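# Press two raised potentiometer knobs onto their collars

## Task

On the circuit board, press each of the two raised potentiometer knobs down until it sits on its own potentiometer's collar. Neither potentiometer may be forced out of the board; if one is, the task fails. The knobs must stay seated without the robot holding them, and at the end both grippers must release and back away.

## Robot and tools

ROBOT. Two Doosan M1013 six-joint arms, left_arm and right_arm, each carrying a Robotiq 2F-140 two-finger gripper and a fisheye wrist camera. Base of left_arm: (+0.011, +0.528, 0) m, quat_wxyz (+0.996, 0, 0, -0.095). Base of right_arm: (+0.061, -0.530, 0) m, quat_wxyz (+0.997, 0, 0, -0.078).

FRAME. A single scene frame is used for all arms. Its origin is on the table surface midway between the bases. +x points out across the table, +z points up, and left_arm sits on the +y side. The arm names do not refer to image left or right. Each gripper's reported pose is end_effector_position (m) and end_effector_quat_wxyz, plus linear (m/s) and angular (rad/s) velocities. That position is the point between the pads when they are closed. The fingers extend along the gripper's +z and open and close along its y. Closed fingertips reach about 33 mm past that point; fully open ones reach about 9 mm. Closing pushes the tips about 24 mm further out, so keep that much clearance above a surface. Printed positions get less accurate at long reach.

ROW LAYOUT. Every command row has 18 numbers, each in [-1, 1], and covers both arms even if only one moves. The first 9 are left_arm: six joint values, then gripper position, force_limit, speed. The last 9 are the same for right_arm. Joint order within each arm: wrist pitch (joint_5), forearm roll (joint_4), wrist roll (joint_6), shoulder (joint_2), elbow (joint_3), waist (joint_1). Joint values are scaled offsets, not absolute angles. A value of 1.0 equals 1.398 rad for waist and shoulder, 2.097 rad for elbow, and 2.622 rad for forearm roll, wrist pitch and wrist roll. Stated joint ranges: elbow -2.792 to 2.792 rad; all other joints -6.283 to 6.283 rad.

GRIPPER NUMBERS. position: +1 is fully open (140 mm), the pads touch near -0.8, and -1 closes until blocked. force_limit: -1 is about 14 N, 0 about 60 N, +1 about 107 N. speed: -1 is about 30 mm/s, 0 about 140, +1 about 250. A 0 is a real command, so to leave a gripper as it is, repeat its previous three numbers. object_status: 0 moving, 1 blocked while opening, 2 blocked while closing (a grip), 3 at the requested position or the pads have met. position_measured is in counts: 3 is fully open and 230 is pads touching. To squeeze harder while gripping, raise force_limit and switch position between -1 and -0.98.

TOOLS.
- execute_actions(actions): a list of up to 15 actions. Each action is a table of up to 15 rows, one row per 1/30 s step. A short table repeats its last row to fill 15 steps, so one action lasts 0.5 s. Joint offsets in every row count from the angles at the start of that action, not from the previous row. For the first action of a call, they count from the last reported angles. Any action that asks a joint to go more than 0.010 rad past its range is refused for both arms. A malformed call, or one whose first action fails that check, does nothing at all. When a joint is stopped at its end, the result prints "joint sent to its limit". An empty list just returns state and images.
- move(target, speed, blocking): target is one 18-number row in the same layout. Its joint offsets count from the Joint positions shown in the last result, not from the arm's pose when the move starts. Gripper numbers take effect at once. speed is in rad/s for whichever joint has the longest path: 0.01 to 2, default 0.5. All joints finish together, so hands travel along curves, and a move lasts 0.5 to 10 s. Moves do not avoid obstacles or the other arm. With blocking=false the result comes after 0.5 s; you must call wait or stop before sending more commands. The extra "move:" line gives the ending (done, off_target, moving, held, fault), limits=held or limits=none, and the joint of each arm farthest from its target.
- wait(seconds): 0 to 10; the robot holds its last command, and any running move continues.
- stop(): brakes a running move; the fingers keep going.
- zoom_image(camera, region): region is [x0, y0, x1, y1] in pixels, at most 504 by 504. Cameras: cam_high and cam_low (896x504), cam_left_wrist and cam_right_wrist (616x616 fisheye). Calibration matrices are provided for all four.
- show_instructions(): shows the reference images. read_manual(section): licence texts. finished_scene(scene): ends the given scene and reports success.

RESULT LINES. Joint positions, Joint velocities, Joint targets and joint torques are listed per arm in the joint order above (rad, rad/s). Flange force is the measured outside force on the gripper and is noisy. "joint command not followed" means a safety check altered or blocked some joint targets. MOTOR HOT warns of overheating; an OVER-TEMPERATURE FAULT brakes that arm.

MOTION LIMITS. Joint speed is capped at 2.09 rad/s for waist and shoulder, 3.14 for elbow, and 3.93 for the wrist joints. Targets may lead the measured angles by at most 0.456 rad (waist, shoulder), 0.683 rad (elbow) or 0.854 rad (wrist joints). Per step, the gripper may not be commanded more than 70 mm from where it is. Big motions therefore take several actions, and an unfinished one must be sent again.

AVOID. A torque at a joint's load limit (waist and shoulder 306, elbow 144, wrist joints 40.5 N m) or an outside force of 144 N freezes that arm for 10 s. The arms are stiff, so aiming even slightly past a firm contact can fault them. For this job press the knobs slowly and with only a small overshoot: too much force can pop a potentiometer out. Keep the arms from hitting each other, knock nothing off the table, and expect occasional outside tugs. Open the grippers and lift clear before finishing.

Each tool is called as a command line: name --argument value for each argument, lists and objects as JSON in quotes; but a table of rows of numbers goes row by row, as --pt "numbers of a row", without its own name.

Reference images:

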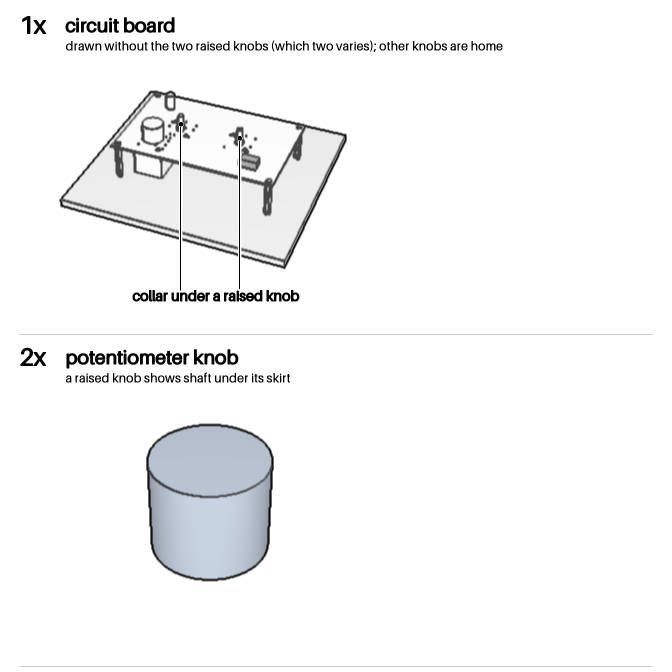

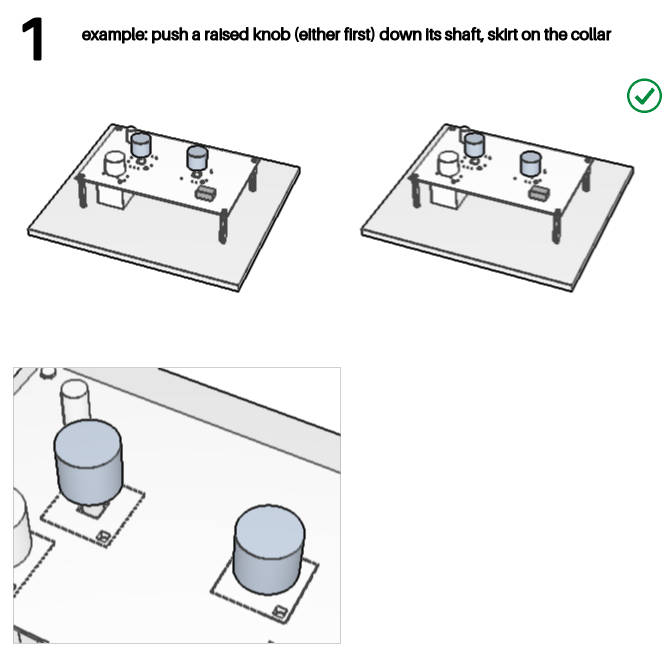

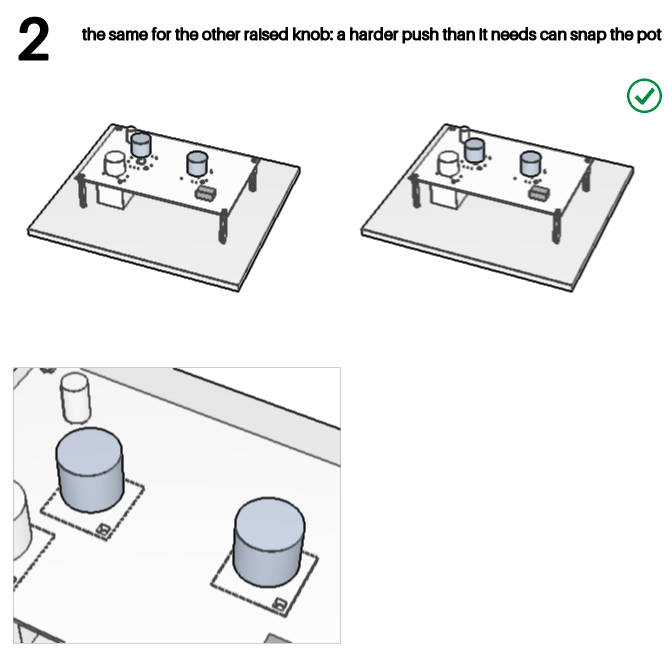

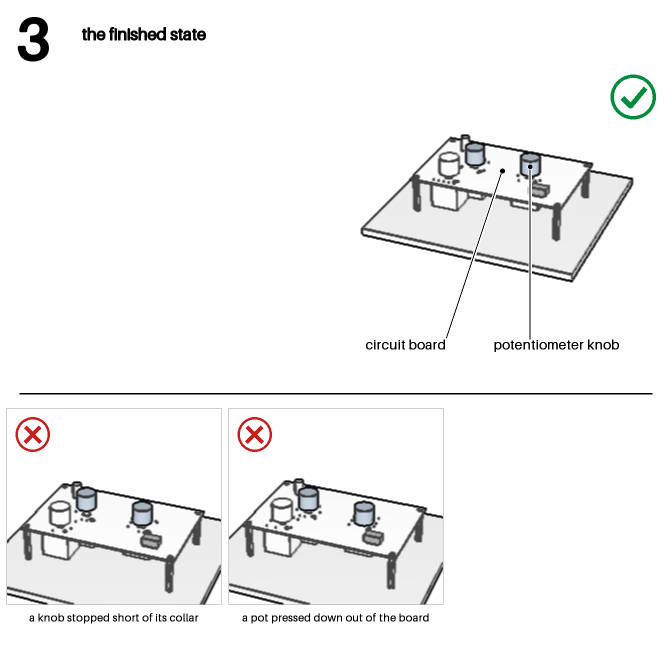

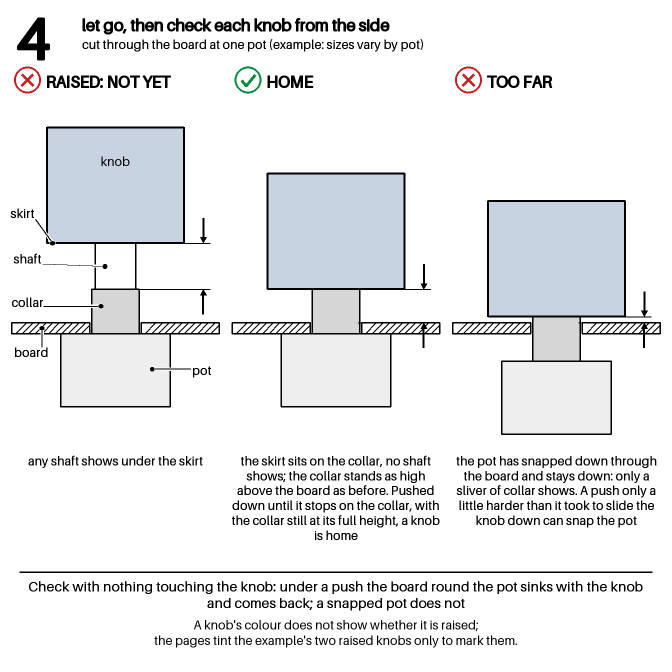

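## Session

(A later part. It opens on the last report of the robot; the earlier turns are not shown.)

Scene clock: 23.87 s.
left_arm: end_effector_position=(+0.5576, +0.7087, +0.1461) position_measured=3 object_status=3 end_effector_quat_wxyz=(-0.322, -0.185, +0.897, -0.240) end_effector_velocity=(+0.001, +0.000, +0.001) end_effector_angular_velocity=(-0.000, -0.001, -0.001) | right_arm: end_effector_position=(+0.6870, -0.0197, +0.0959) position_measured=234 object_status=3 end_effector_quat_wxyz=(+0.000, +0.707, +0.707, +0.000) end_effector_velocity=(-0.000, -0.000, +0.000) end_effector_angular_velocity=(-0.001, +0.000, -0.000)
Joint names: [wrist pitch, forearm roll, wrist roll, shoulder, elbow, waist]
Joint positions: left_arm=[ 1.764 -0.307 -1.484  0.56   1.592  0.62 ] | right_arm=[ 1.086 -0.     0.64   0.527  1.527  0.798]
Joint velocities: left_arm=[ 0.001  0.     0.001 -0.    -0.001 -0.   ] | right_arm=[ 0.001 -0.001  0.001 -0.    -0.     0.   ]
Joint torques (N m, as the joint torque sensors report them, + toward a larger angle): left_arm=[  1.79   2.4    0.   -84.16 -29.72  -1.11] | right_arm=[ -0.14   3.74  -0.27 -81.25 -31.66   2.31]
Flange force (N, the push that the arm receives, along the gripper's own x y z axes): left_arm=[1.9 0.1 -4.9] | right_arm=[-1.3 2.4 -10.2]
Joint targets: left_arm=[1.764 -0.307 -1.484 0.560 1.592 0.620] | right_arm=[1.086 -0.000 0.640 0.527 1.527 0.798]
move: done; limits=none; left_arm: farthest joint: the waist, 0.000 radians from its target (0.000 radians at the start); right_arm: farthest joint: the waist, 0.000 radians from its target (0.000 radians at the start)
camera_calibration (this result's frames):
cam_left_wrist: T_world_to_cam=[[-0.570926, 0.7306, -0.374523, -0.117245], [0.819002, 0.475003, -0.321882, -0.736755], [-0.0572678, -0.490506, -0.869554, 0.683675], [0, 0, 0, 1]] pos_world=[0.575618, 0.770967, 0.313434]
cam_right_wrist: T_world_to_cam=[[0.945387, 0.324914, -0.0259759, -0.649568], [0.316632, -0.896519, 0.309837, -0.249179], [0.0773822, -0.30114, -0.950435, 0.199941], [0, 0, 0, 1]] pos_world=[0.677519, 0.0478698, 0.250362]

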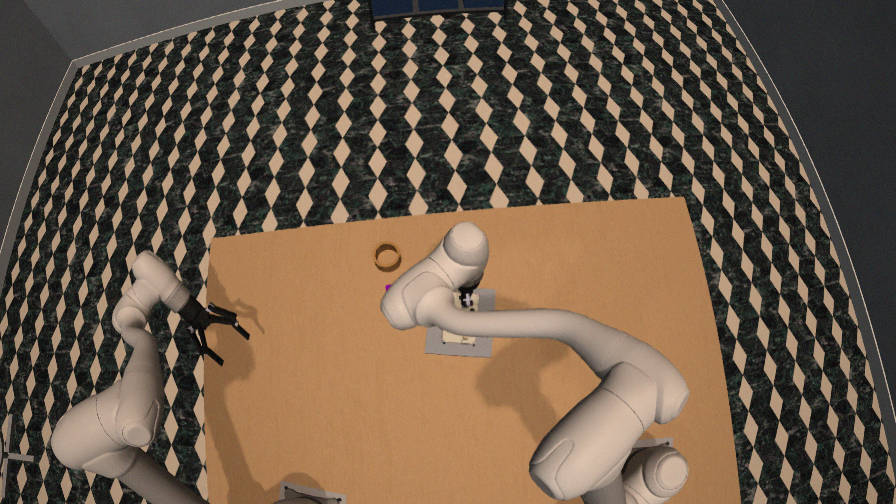

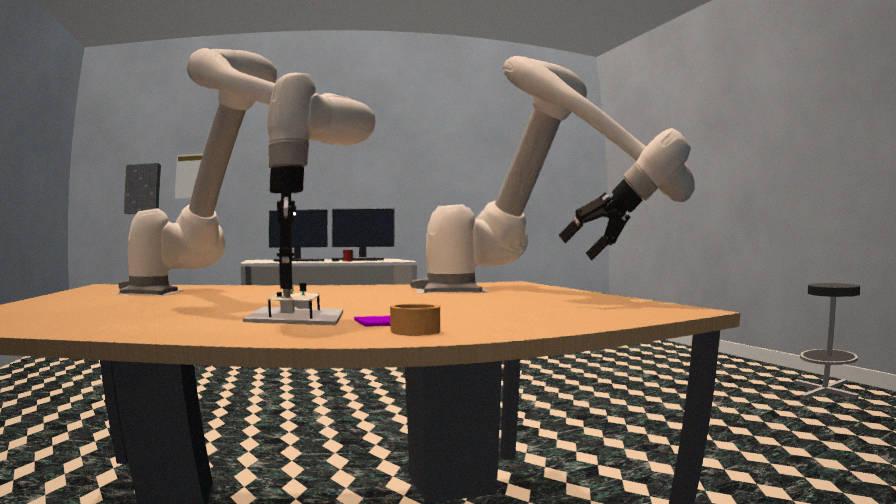

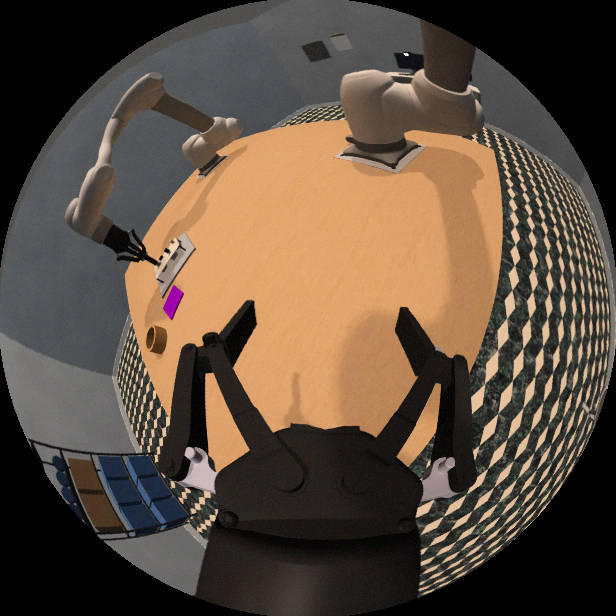

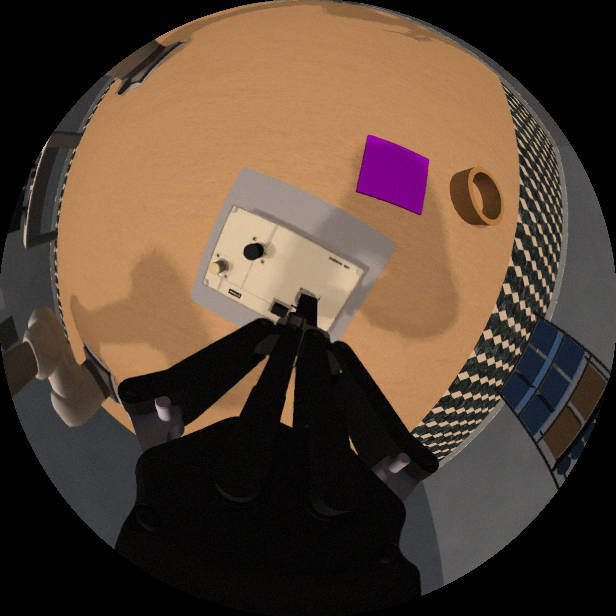

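move --target '[0,0,0,0,0,0,1,0,0, -0.000593,0,0,0.000522,0.000393,0,-1,0.5,1]' --speed 0.01

move --target '[0,0,0,0,0,0,1,0,0, -0.000593,0,0,0.000522,0.000393,0,-1,0.5,1]' --speed 0.01

zoom_image --camera "cam_low" --region '[260, 270, 330, 330]'

Scene clock: 25.10 s.
left_arm: end_effector_position=(+0.5576, +0.7087, +0.1461) position_measured=3 object_status=3 end_effector_quat_wxyz=(-0.322, -0.185, +0.897, -0.240) end_effector_velocity=(-0.001, -0.001, -0.001) end_effector_angular_velocity=(-0.001, +0.002, -0.001) | right_arm: end_effector_position=(+0.6870, -0.0198, +0.0949) position_measured=234 object_status=3 end_effector_quat_wxyz=(+0.000, +0.707, +0.707, +0.000) end_effector_velocity=(+0.000, +0.000, +0.000) end_effector_angular_velocity=(+0.000, -0.000, +0.001)
Joint names: [wrist pitch, forearm roll, wrist roll, shoulder, elbow, waist]
Joint positions: left_arm=[ 1.764 -0.307 -1.484  0.56   1.592  0.62 ] | right_arm=[ 1.085 -0.     0.64   0.528  1.528  0.798]
Joint velocities: left_arm=[-0.001 -0.     0.     0.     0.002 -0.001] | right_arm=[-0.     0.    -0.001 -0.    -0.    -0.   ]
Joint torques (N m, as the joint torque sensors report them, + toward a larger angle): left_arm=[  1.77   2.39   0.   -84.45 -29.92  -0.39] | right_arm=[ -0.46   3.81  -0.52 -83.31 -31.62   2.02]
Flange force (N, the push that the arm receives, along the gripper's own x y z axes): left_arm=[1.3 -0.6 -3.8] | right_arm=[1.3 4.5 -9.3]
Joint targets: left_arm=[1.764 -0.307 -1.484 0.560 1.592 0.620] | right_arm=[1.085 -0.000 0.640 0.528 1.528 0.798]
move: done; limits=none; left_arm: farthest joint: the waist, 0.000 radians from its target (0.000 radians at the start); right_arm: farthest joint: the waist, 0.000 radians from its target (0.000 radians at the start)
camera_calibration (this result's frames):
cam_left_wrist: T_world_to_cam=[[-0.570926, 0.7306, -0.374523, -0.117245], [0.819002, 0.475003, -0.321882, -0.736755], [-0.0572678, -0.490505, -0.869554, 0.683675], [0, 0, 0, 1]] pos_world=[0.575618, 0.770967, 0.313434]
cam_right_wrist: T_world_to_cam=[[0.945387, 0.324914, -0.0259749, -0.649581], [0.316631, -0.896519, 0.309836, -0.248877], [0.077383, -0.30114, -0.950435, 0.199002], [0, 0, 0, 1]] pos_world=[0.677508, 0.0478619, 0.249377]

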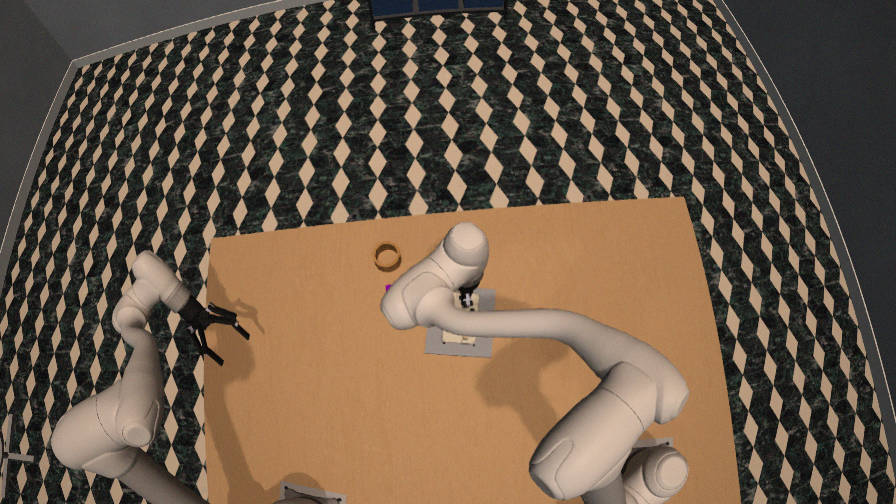

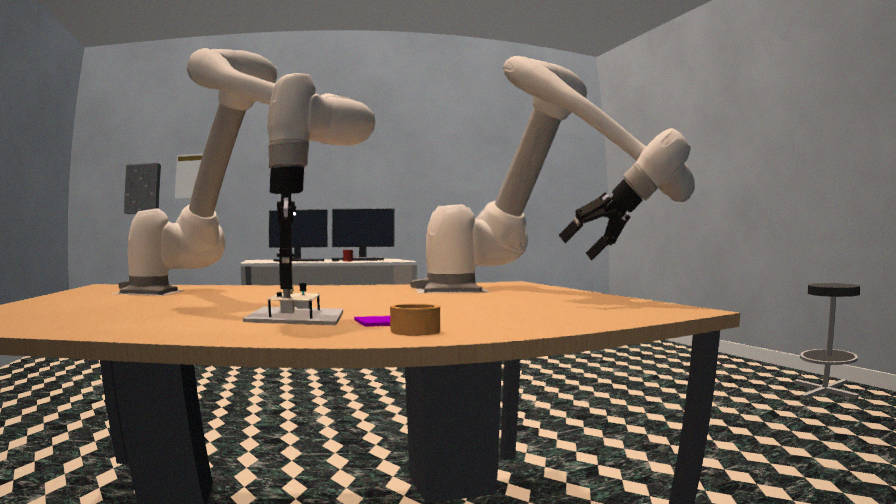

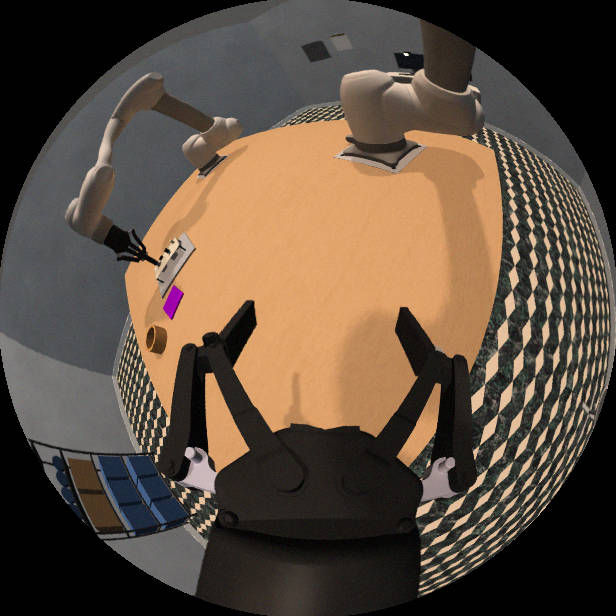

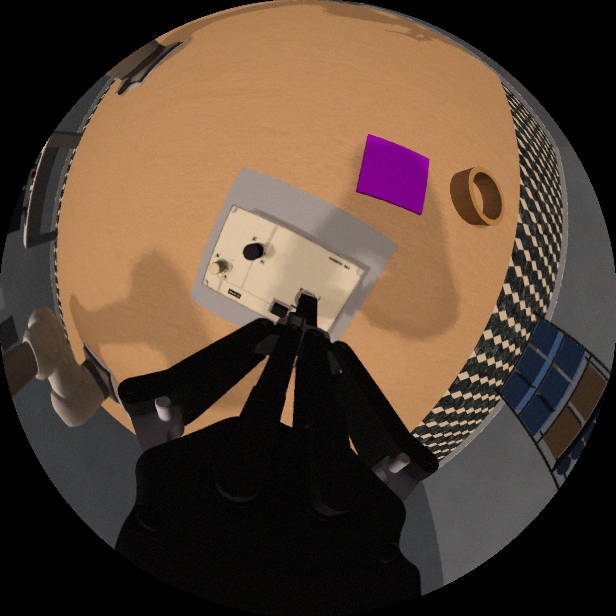

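Scene clock: 25.80 s.
left_arm: end_effector_position=(+0.5576, +0.7087, +0.1461) position_measured=3 object_status=3 end_effector_quat_wxyz=(-0.322, -0.185, +0.897, -0.240) end_effector_velocity=(-0.001, -0.000, -0.001) end_effector_angular_velocity=(-0.001, +0.002, -0.000) | right_arm: end_effector_position=(+0.6870, -0.0198, +0.0939) position_measured=234 object_status=3 end_effector_quat_wxyz=(+0.000, +0.707, +0.707, +0.000) end_effector_velocity=(-0.000, +0.001, +0.000) end_effector_angular_velocity=(+0.001, +0.001, -0.001)
Joint names: [wrist pitch, forearm roll, wrist roll, shoulder, elbow, waist]
Joint positions: left_arm=[ 1.764 -0.307 -1.484  0.56   1.592  0.62 ] | right_arm=[ 1.083 -0.     0.64   0.528  1.529  0.798]
Joint velocities: left_arm=[0.    0.    0.    0.001 0.002 0.   ] | right_arm=[ 0.     0.002 -0.     0.    -0.001  0.   ]
Joint torques (N m, as the joint torque sensors report them, + toward a larger angle): left_arm=[  1.71   2.48   0.02 -84.34 -29.92   0.09] | right_arm=[ -0.3    3.78   0.23 -82.25 -30.33   6.57]
Flange force (N, the push that the arm receives, along the gripper's own x y z axes): left_arm=[1.5 -1.0 -3.9] | right_arm=[-3.1 9.6 -10.9]
Joint targets: left_arm=[1.764 -0.307 -1.484 0.560 1.592 0.620] | right_arm=[1.083 -0.000 0.640 0.529 1.529 0.798]
move: done; limits=none; left_arm: farthest joint: the waist, 0.000 radians from its target (0.000 radians at the start); right_arm: farthest joint: the waist, 0.000 radians from its target (0.000 radians at the start)
camera_calibration (this result's frames):
cam_left_wrist: T_world_to_cam=[[-0.570926, 0.7306, -0.374523, -0.117245], [0.819002, 0.475003, -0.321882, -0.736755], [-0.0572677, -0.490505, -0.869554, 0.683675], [0, 0, 0, 1]] pos_world=[0.575618, 0.770967, 0.313434]
cam_right_wrist: T_world_to_cam=[[0.945387, 0.324914, -0.0259723, -0.649594], [0.316631, -0.896519, 0.309836, -0.248576], [0.0773852, -0.301138, -0.950435, 0.198064], [0, 0, 0, 1]] pos_world=[0.677497, 0.0478534, 0.248393]

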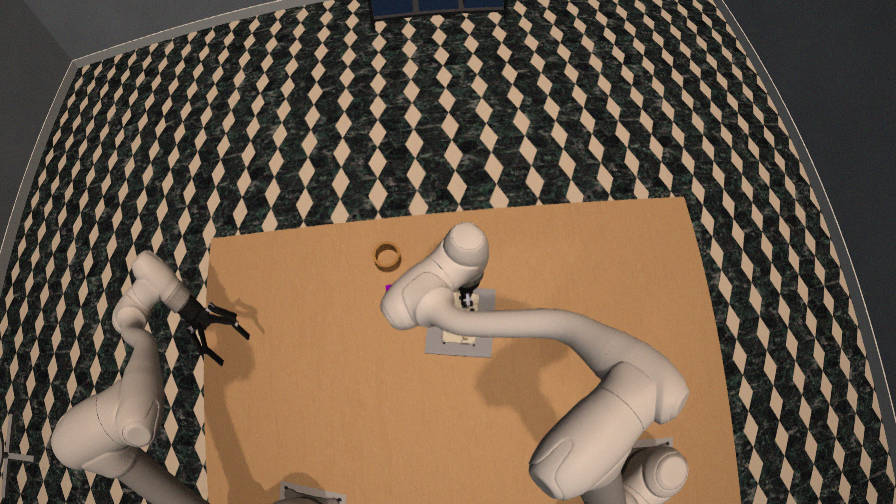

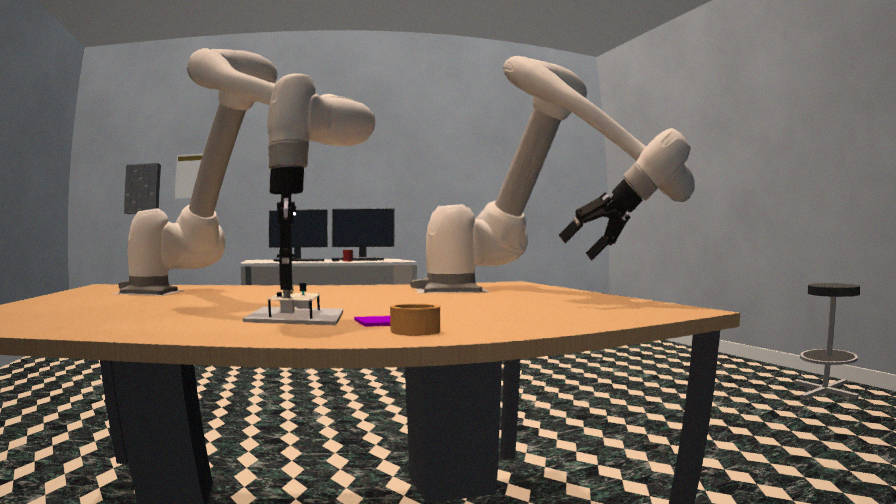

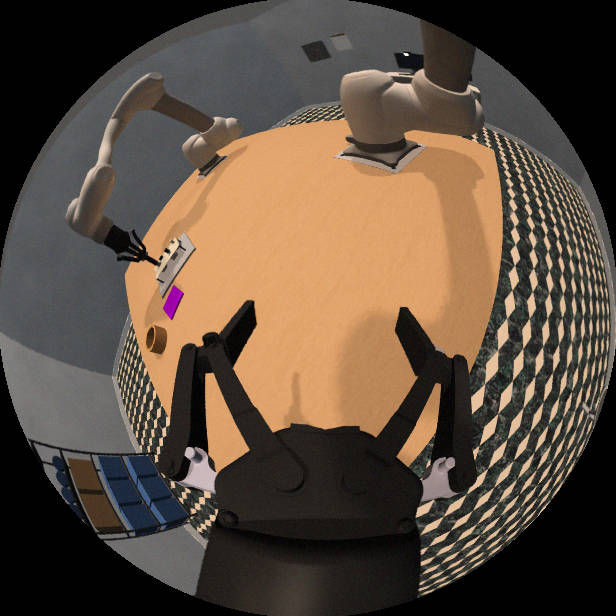

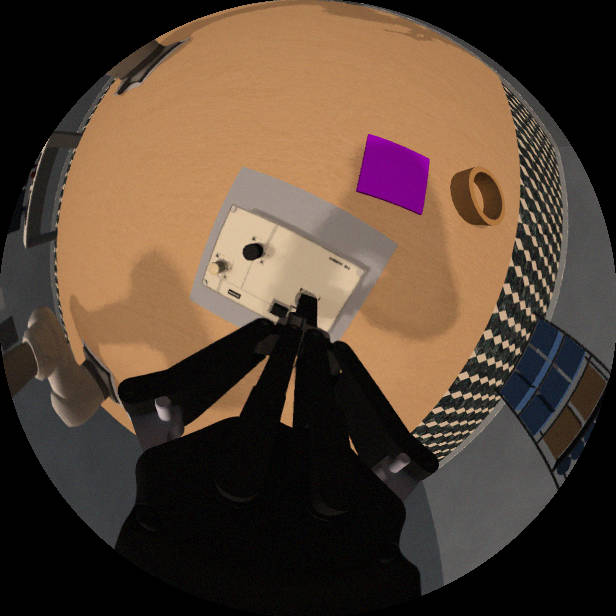

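Region (260, 270, 330, 330) of cam_low's 896x504 image, scaled by 7.200, with more detail than that image has; it fills the top 432 rows of this view, and the rest is white.

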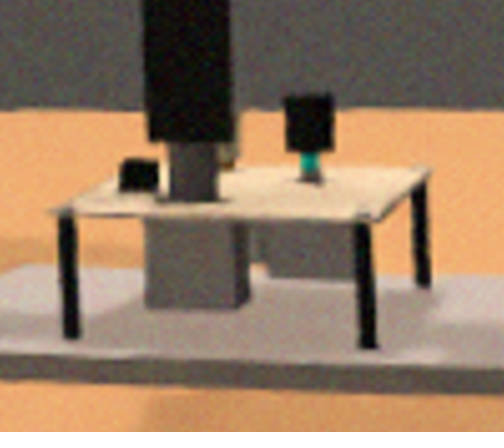

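wait --seconds 0

Scene clock: 25.93 s.
left_arm: end_effector_position=(+0.5576, +0.7087, +0.1461) position_measured=3 object_status=3 end_effector_quat_wxyz=(-0.322, -0.185, +0.897, -0.240) end_effector_velocity=(-0.001, -0.000, -0.000) end_effector_angular_velocity=(-0.001, +0.002, -0.000) | right_arm: end_effector_position=(+0.6869, -0.0198, +0.0939) position_measured=234 object_status=3 end_effector_quat_wxyz=(+0.000, +0.707, +0.707, +0.000) end_effector_velocity=(-0.000, -0.000, -0.000) end_effector_angular_velocity=(+0.000, +0.000, -0.002)
Joint names: [wrist pitch, forearm roll, wrist roll, shoulder, elbow, waist]
Joint positions: left_arm=[ 1.764 -0.307 -1.484  0.56   1.592  0.62 ] | right_arm=[ 1.083 -0.     0.64   0.528  1.529  0.798]
Joint velocities: left_arm=[ 0.001 -0.    -0.     0.     0.001 -0.   ] | right_arm=[-0.     0.     0.002  0.     0.    -0.   ]
Joint torques (N m, as the joint torque sensors report them, + toward a larger angle): left_arm=[  1.77   2.5    0.06 -84.26 -30.    -1.04] | right_arm=[ -0.16   3.97  -0.16 -80.57 -30.5    0.97]
Flange force (N, the push that the arm receives, along the gripper's own x y z axes): left_arm=[2.1 0.0 -4.2] | right_arm=[0.9 2.8 -11.5]
Joint targets: left_arm=[1.764 -0.307 -1.484 0.560 1.592 0.620] | right_arm=[1.083 -0.000 0.640 0.529 1.529 0.798]
camera_calibration (this result's frames):
cam_left_wrist: T_world_to_cam=[[-0.570926, 0.7306, -0.374522, -0.117245], [0.819002, 0.475003, -0.321882, -0.736755], [-0.057268, -0.490505, -0.869554, 0.683676], [0, 0, 0, 1]] pos_world=[0.575618, 0.770967, 0.313434]
cam_right_wrist: T_world_to_cam=[[0.945387, 0.324914, -0.0259721, -0.649594], [0.316631, -0.896519, 0.309836, -0.248573], [0.0773853, -0.301138, -0.950435, 0.198055], [0, 0, 0, 1]] pos_world=[0.677497, 0.0478532, 0.248384]

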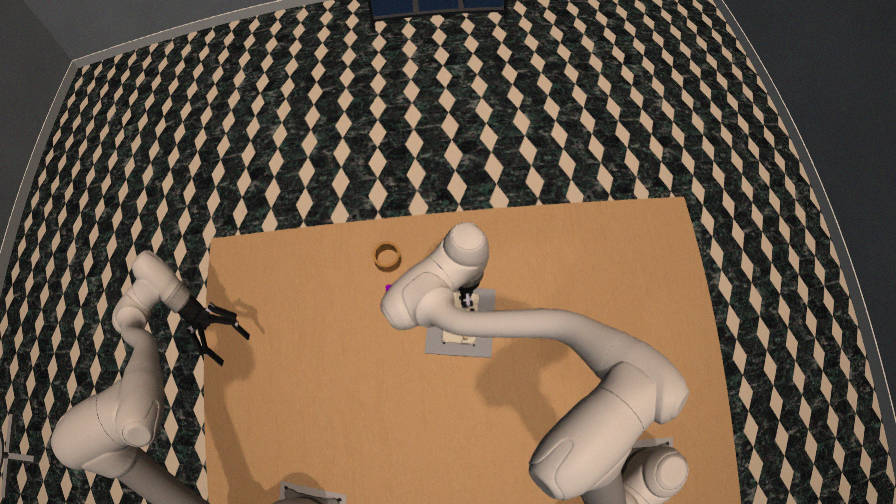

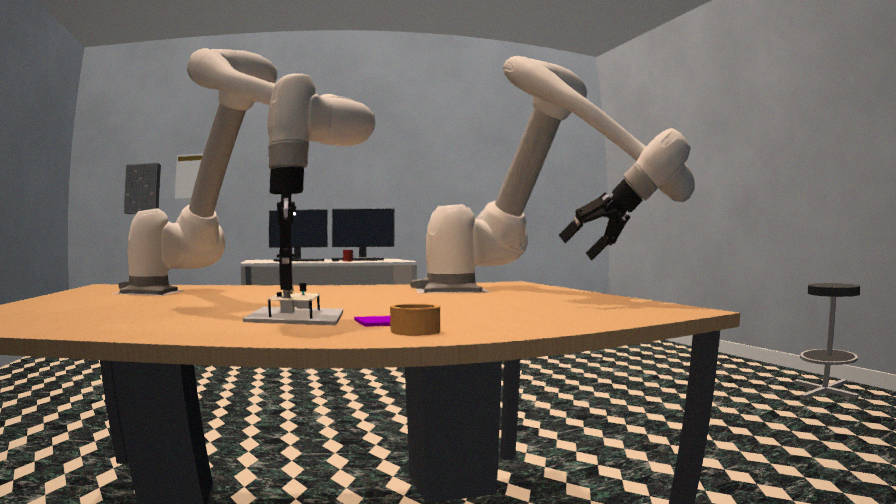

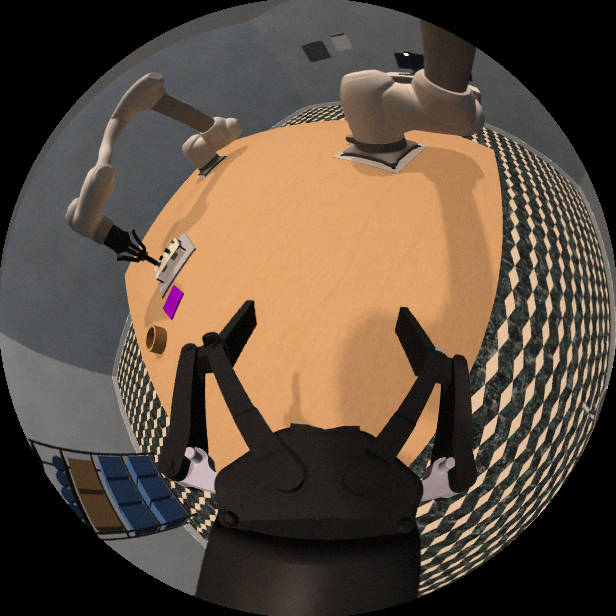

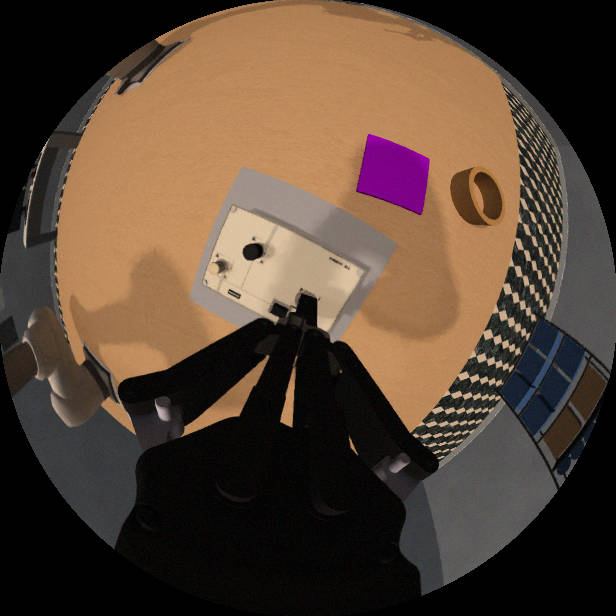

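move --target '[0,0,0,0,0,0,1,0,0, 0.0119,0,0,-0.01044,-0.0080,0,-1,0.5,1]' --speed 0.06

zoom_image --camera "cam_low" --region '[260, 260, 330, 310]'

Scene clock: 27.07 s.
left_arm: end_effector_position=(+0.5576, +0.7087, +0.1461) position_measured=3 object_status=3 end_effector_quat_wxyz=(-0.322, -0.185, +0.897, -0.240) end_effector_velocity=(+0.001, +0.001, +0.000) end_effector_angular_velocity=(+0.000, -0.002, +0.000) | right_arm: end_effector_position=(+0.6871, -0.0197, +0.1140) position_measured=234 object_status=3 end_effector_quat_wxyz=(+0.000, +0.707, +0.707, +0.001) end_effector_velocity=(-0.000, +0.000, +0.001) end_effector_angular_velocity=(+0.000, +0.000, +0.000)
Joint names: [wrist pitch, forearm roll, wrist roll, shoulder, elbow, waist]
Joint positions: left_arm=[ 1.764 -0.307 -1.484  0.56   1.592  0.62 ] | right_arm=[ 1.114 -0.     0.64   0.514  1.512  0.798]
Joint velocities: left_arm=[ 0.    -0.     0.     0.    -0.002  0.   ] | right_arm=[ 0.001  0.001 -0.    -0.    -0.    -0.   ]
Joint torques (N m, as the joint torque sensors report them, + toward a larger angle): left_arm=[  1.8    2.45  -0.08 -84.81 -29.59   0.41] | right_arm=[  0.39   4.14   0.19 -91.28 -36.87   2.47]
Flange force (N, the push that the arm receives, along the gripper's own x y z axes): left_arm=[0.5 -1.6 -4.9] | right_arm=[0.7 6.1 2.5]
Joint targets: left_arm=[1.764 -0.307 -1.484 0.560 1.592 0.620] | right_arm=[1.114 -0.000 0.640 0.514 1.512 0.798]
move: done; limits=none; left_arm: farthest joint: the waist, 0.000 radians from its target (0.000 radians at the start); right_arm: farthest joint: the shoulder, 0.001 radians from its target (0.015 radians at the start)
camera_calibration (this result's frames):
cam_left_wrist: T_world_to_cam=[[-0.570926, 0.7306, -0.374522, -0.117245], [0.819002, 0.475003, -0.321882, -0.736755], [-0.0572679, -0.490505, -0.869554, 0.683675], [0, 0, 0, 1]] pos_world=[0.575618, 0.770967, 0.313434]
cam_right_wrist: T_world_to_cam=[[0.94539, 0.324915, -0.0258325, -0.649245], [0.316594, -0.896547, 0.309794, -0.254715], [0.077497, -0.301055, -0.950453, 0.217073], [0, 0, 0, 1]] pos_world=[0.677609, 0.0479365, 0.268456]

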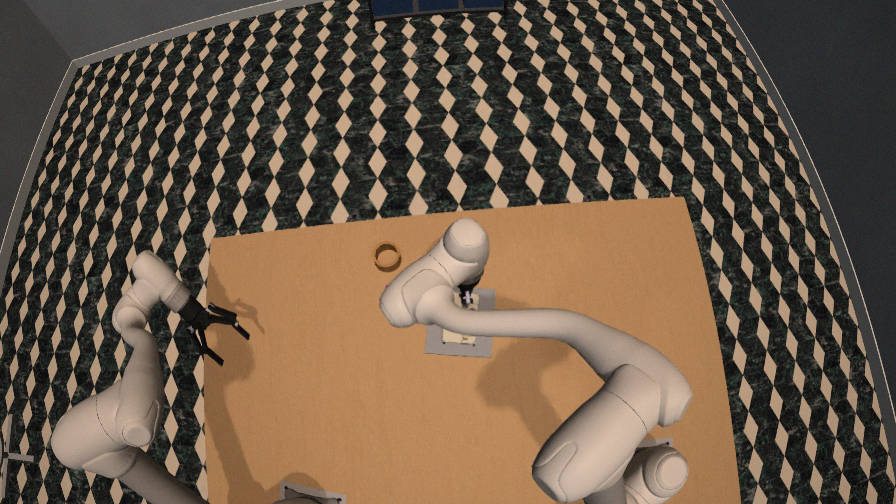

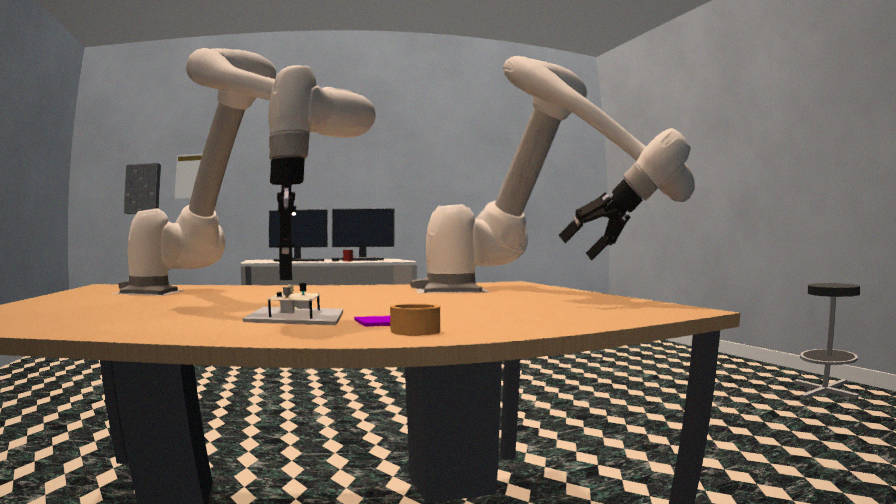

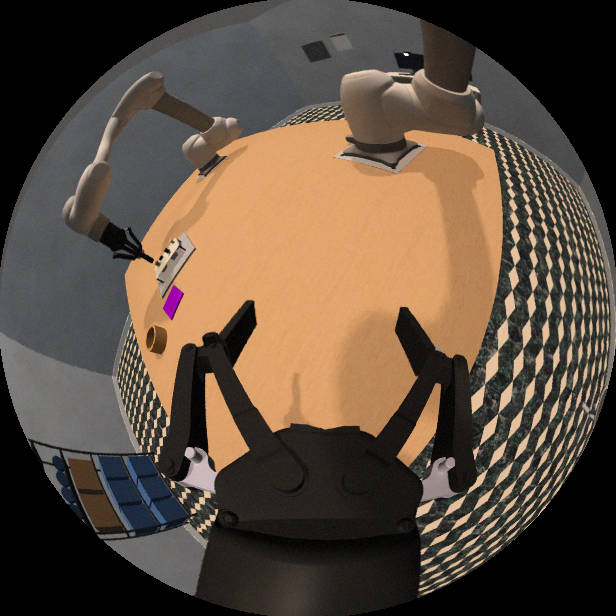

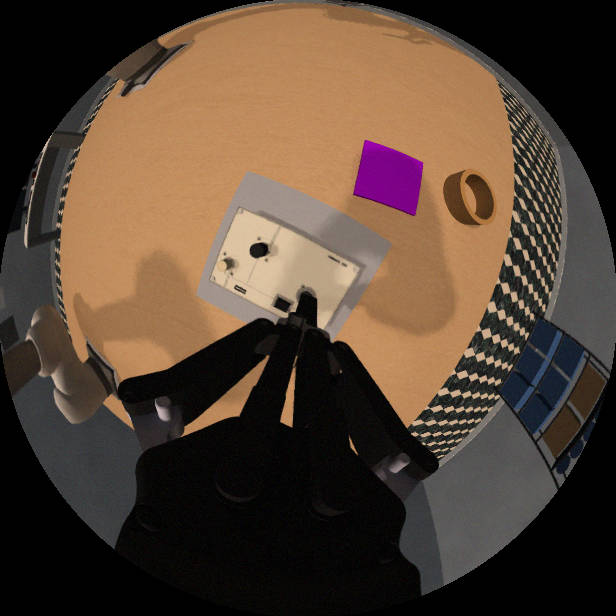

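Region (260, 260, 330, 310) of cam_low's 896x504 image, scaled by 7.200, with more detail than that image has; it fills the top 360 rows of this view, and the rest is white.

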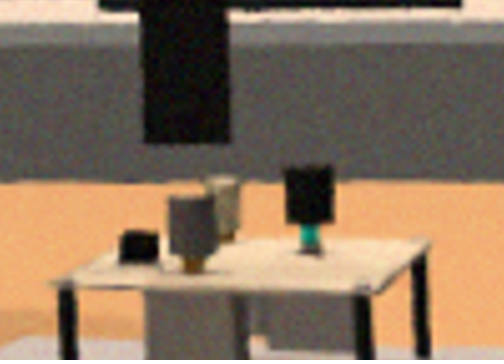

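move --target '[0,0,0,0,0,0,1,0,0, -0.00892,0,0.03366,-0.02341,0.02677,0.06313,-1,0.5,1]' --speed 0.2

zoom_image --camera "cam_low" --region '[260, 260, 330, 310]'

zoom_image --camera "cam_right_wrist" --region '[260, 250, 360, 350]'

Scene clock: 29.03 s.
left_arm: end_effector_position=(+0.5576, +0.7087, +0.1461) position_measured=3 object_status=3 end_effector_quat_wxyz=(-0.322, -0.185, +0.897, -0.240) end_effector_velocity=(-0.000, +0.000, +0.000) end_effector_angular_velocity=(-0.000, +0.000, +0.000) | right_arm: end_effector_position=(+0.6220, +0.0177, +0.1120) position_measured=234 object_status=3 end_effector_quat_wxyz=(+0.000, +0.707, +0.707, +0.001) end_effector_velocity=(-0.001, +0.000, -0.000) end_effector_angular_velocity=(-0.000, -0.001, +0.001)
Joint names: [wrist pitch, forearm roll, wrist roll, shoulder, elbow, waist]
Joint positions: left_arm=[ 1.764 -0.307 -1.484  0.56   1.592  0.62 ] | right_arm=[ 1.091 -0.     0.729  0.481  1.568  0.886]
Joint velocities: left_arm=[ 0.  0.  0. -0.  0.  0.] | right_arm=[-0.001 -0.001  0.    -0.     0.001  0.001]
Joint torques (N m, as the joint torque sensors report them, + toward a larger angle): left_arm=[  1.75   2.45   0.   -85.26 -29.95  -0.24] | right_arm=[ -0.14   3.91  -0.12 -87.6  -36.56   4.63]
Flange force (N, the push that the arm receives, along the gripper's own x y z axes): left_arm=[0.4 -0.7 -4.5] | right_arm=[-0.9 7.6 1.5]
Joint targets: left_arm=[1.764 -0.307 -1.484 0.560 1.592 0.620] | right_arm=[1.091 -0.000 0.729 0.481 1.568 0.886]
move: done; limits=none; left_arm: farthest joint: the waist, 0.000 radians from its target (0.000 radians at the start); right_arm: farthest joint: the waist, 0.001 radians from its target (0.089 radians at the start)
camera_calibration (this result's frames):
cam_left_wrist: T_world_to_cam=[[-0.570926, 0.7306, -0.374523, -0.117245], [0.819002, 0.475003, -0.321882, -0.736755], [-0.057268, -0.490506, -0.869554, 0.683676], [0, 0, 0, 1]] pos_world=[0.575618, 0.770967, 0.313434]
cam_right_wrist: T_world_to_cam=[[0.945388, 0.324917, -0.0258906, -0.599956], [0.316619, -0.896563, 0.30972, -0.19999], [0.077421, -0.301003, -0.950475, 0.231516], [0, 0, 0, 1]] pos_world=[0.612588, 0.0853194, 0.266458]

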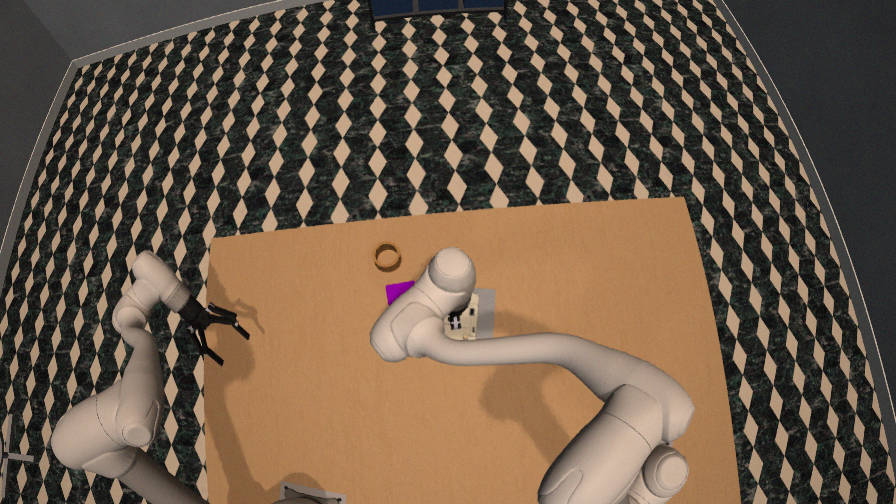

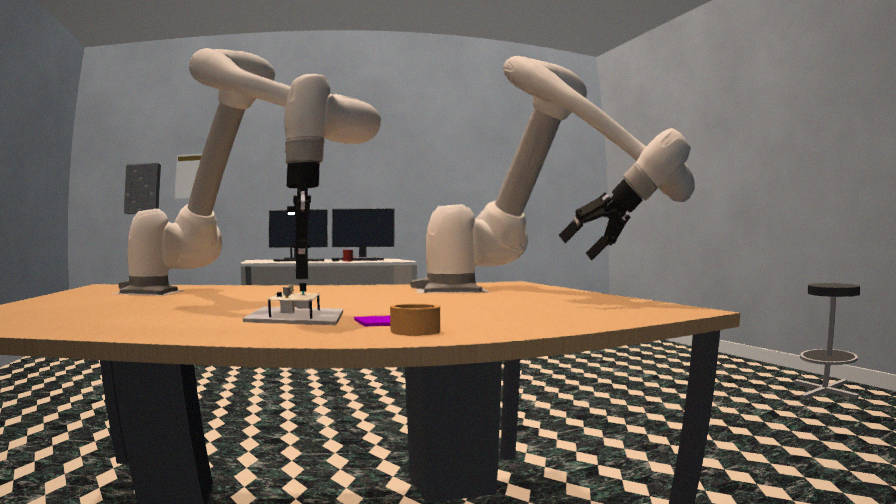

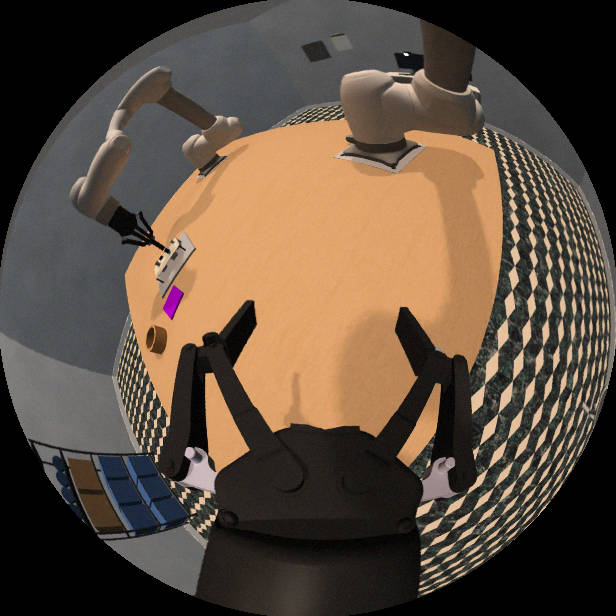

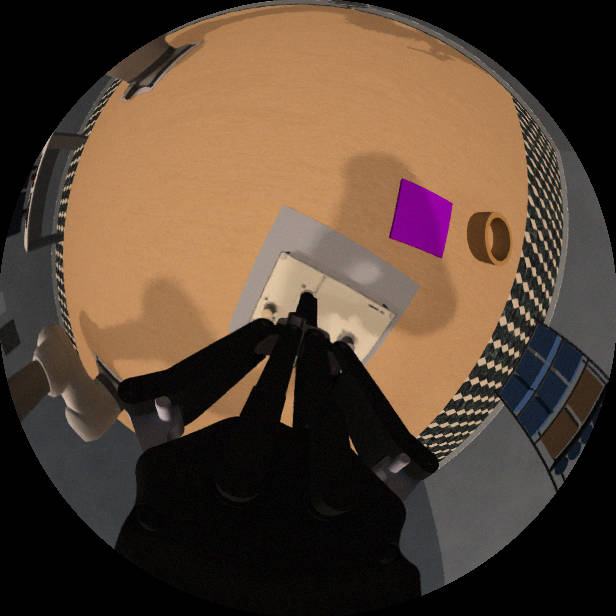

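Region (260, 260, 330, 310) of cam_low's 896x504 image, scaled by 7.200, with more detail than that image has; it fills the top 360 rows of this view, and the rest is white.

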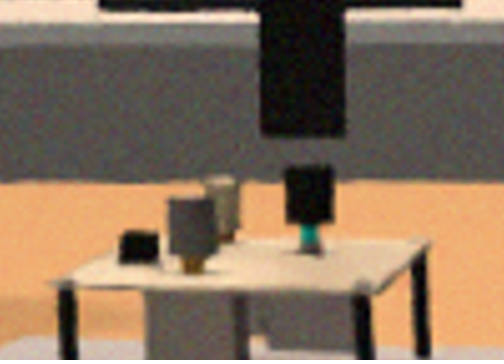

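Region (260, 250, 360, 350) of cam_right_wrist's 616x616 image, scaled by 5.040, with more detail than that image has.

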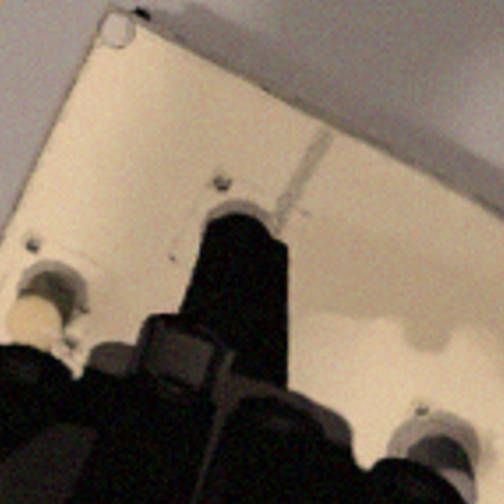

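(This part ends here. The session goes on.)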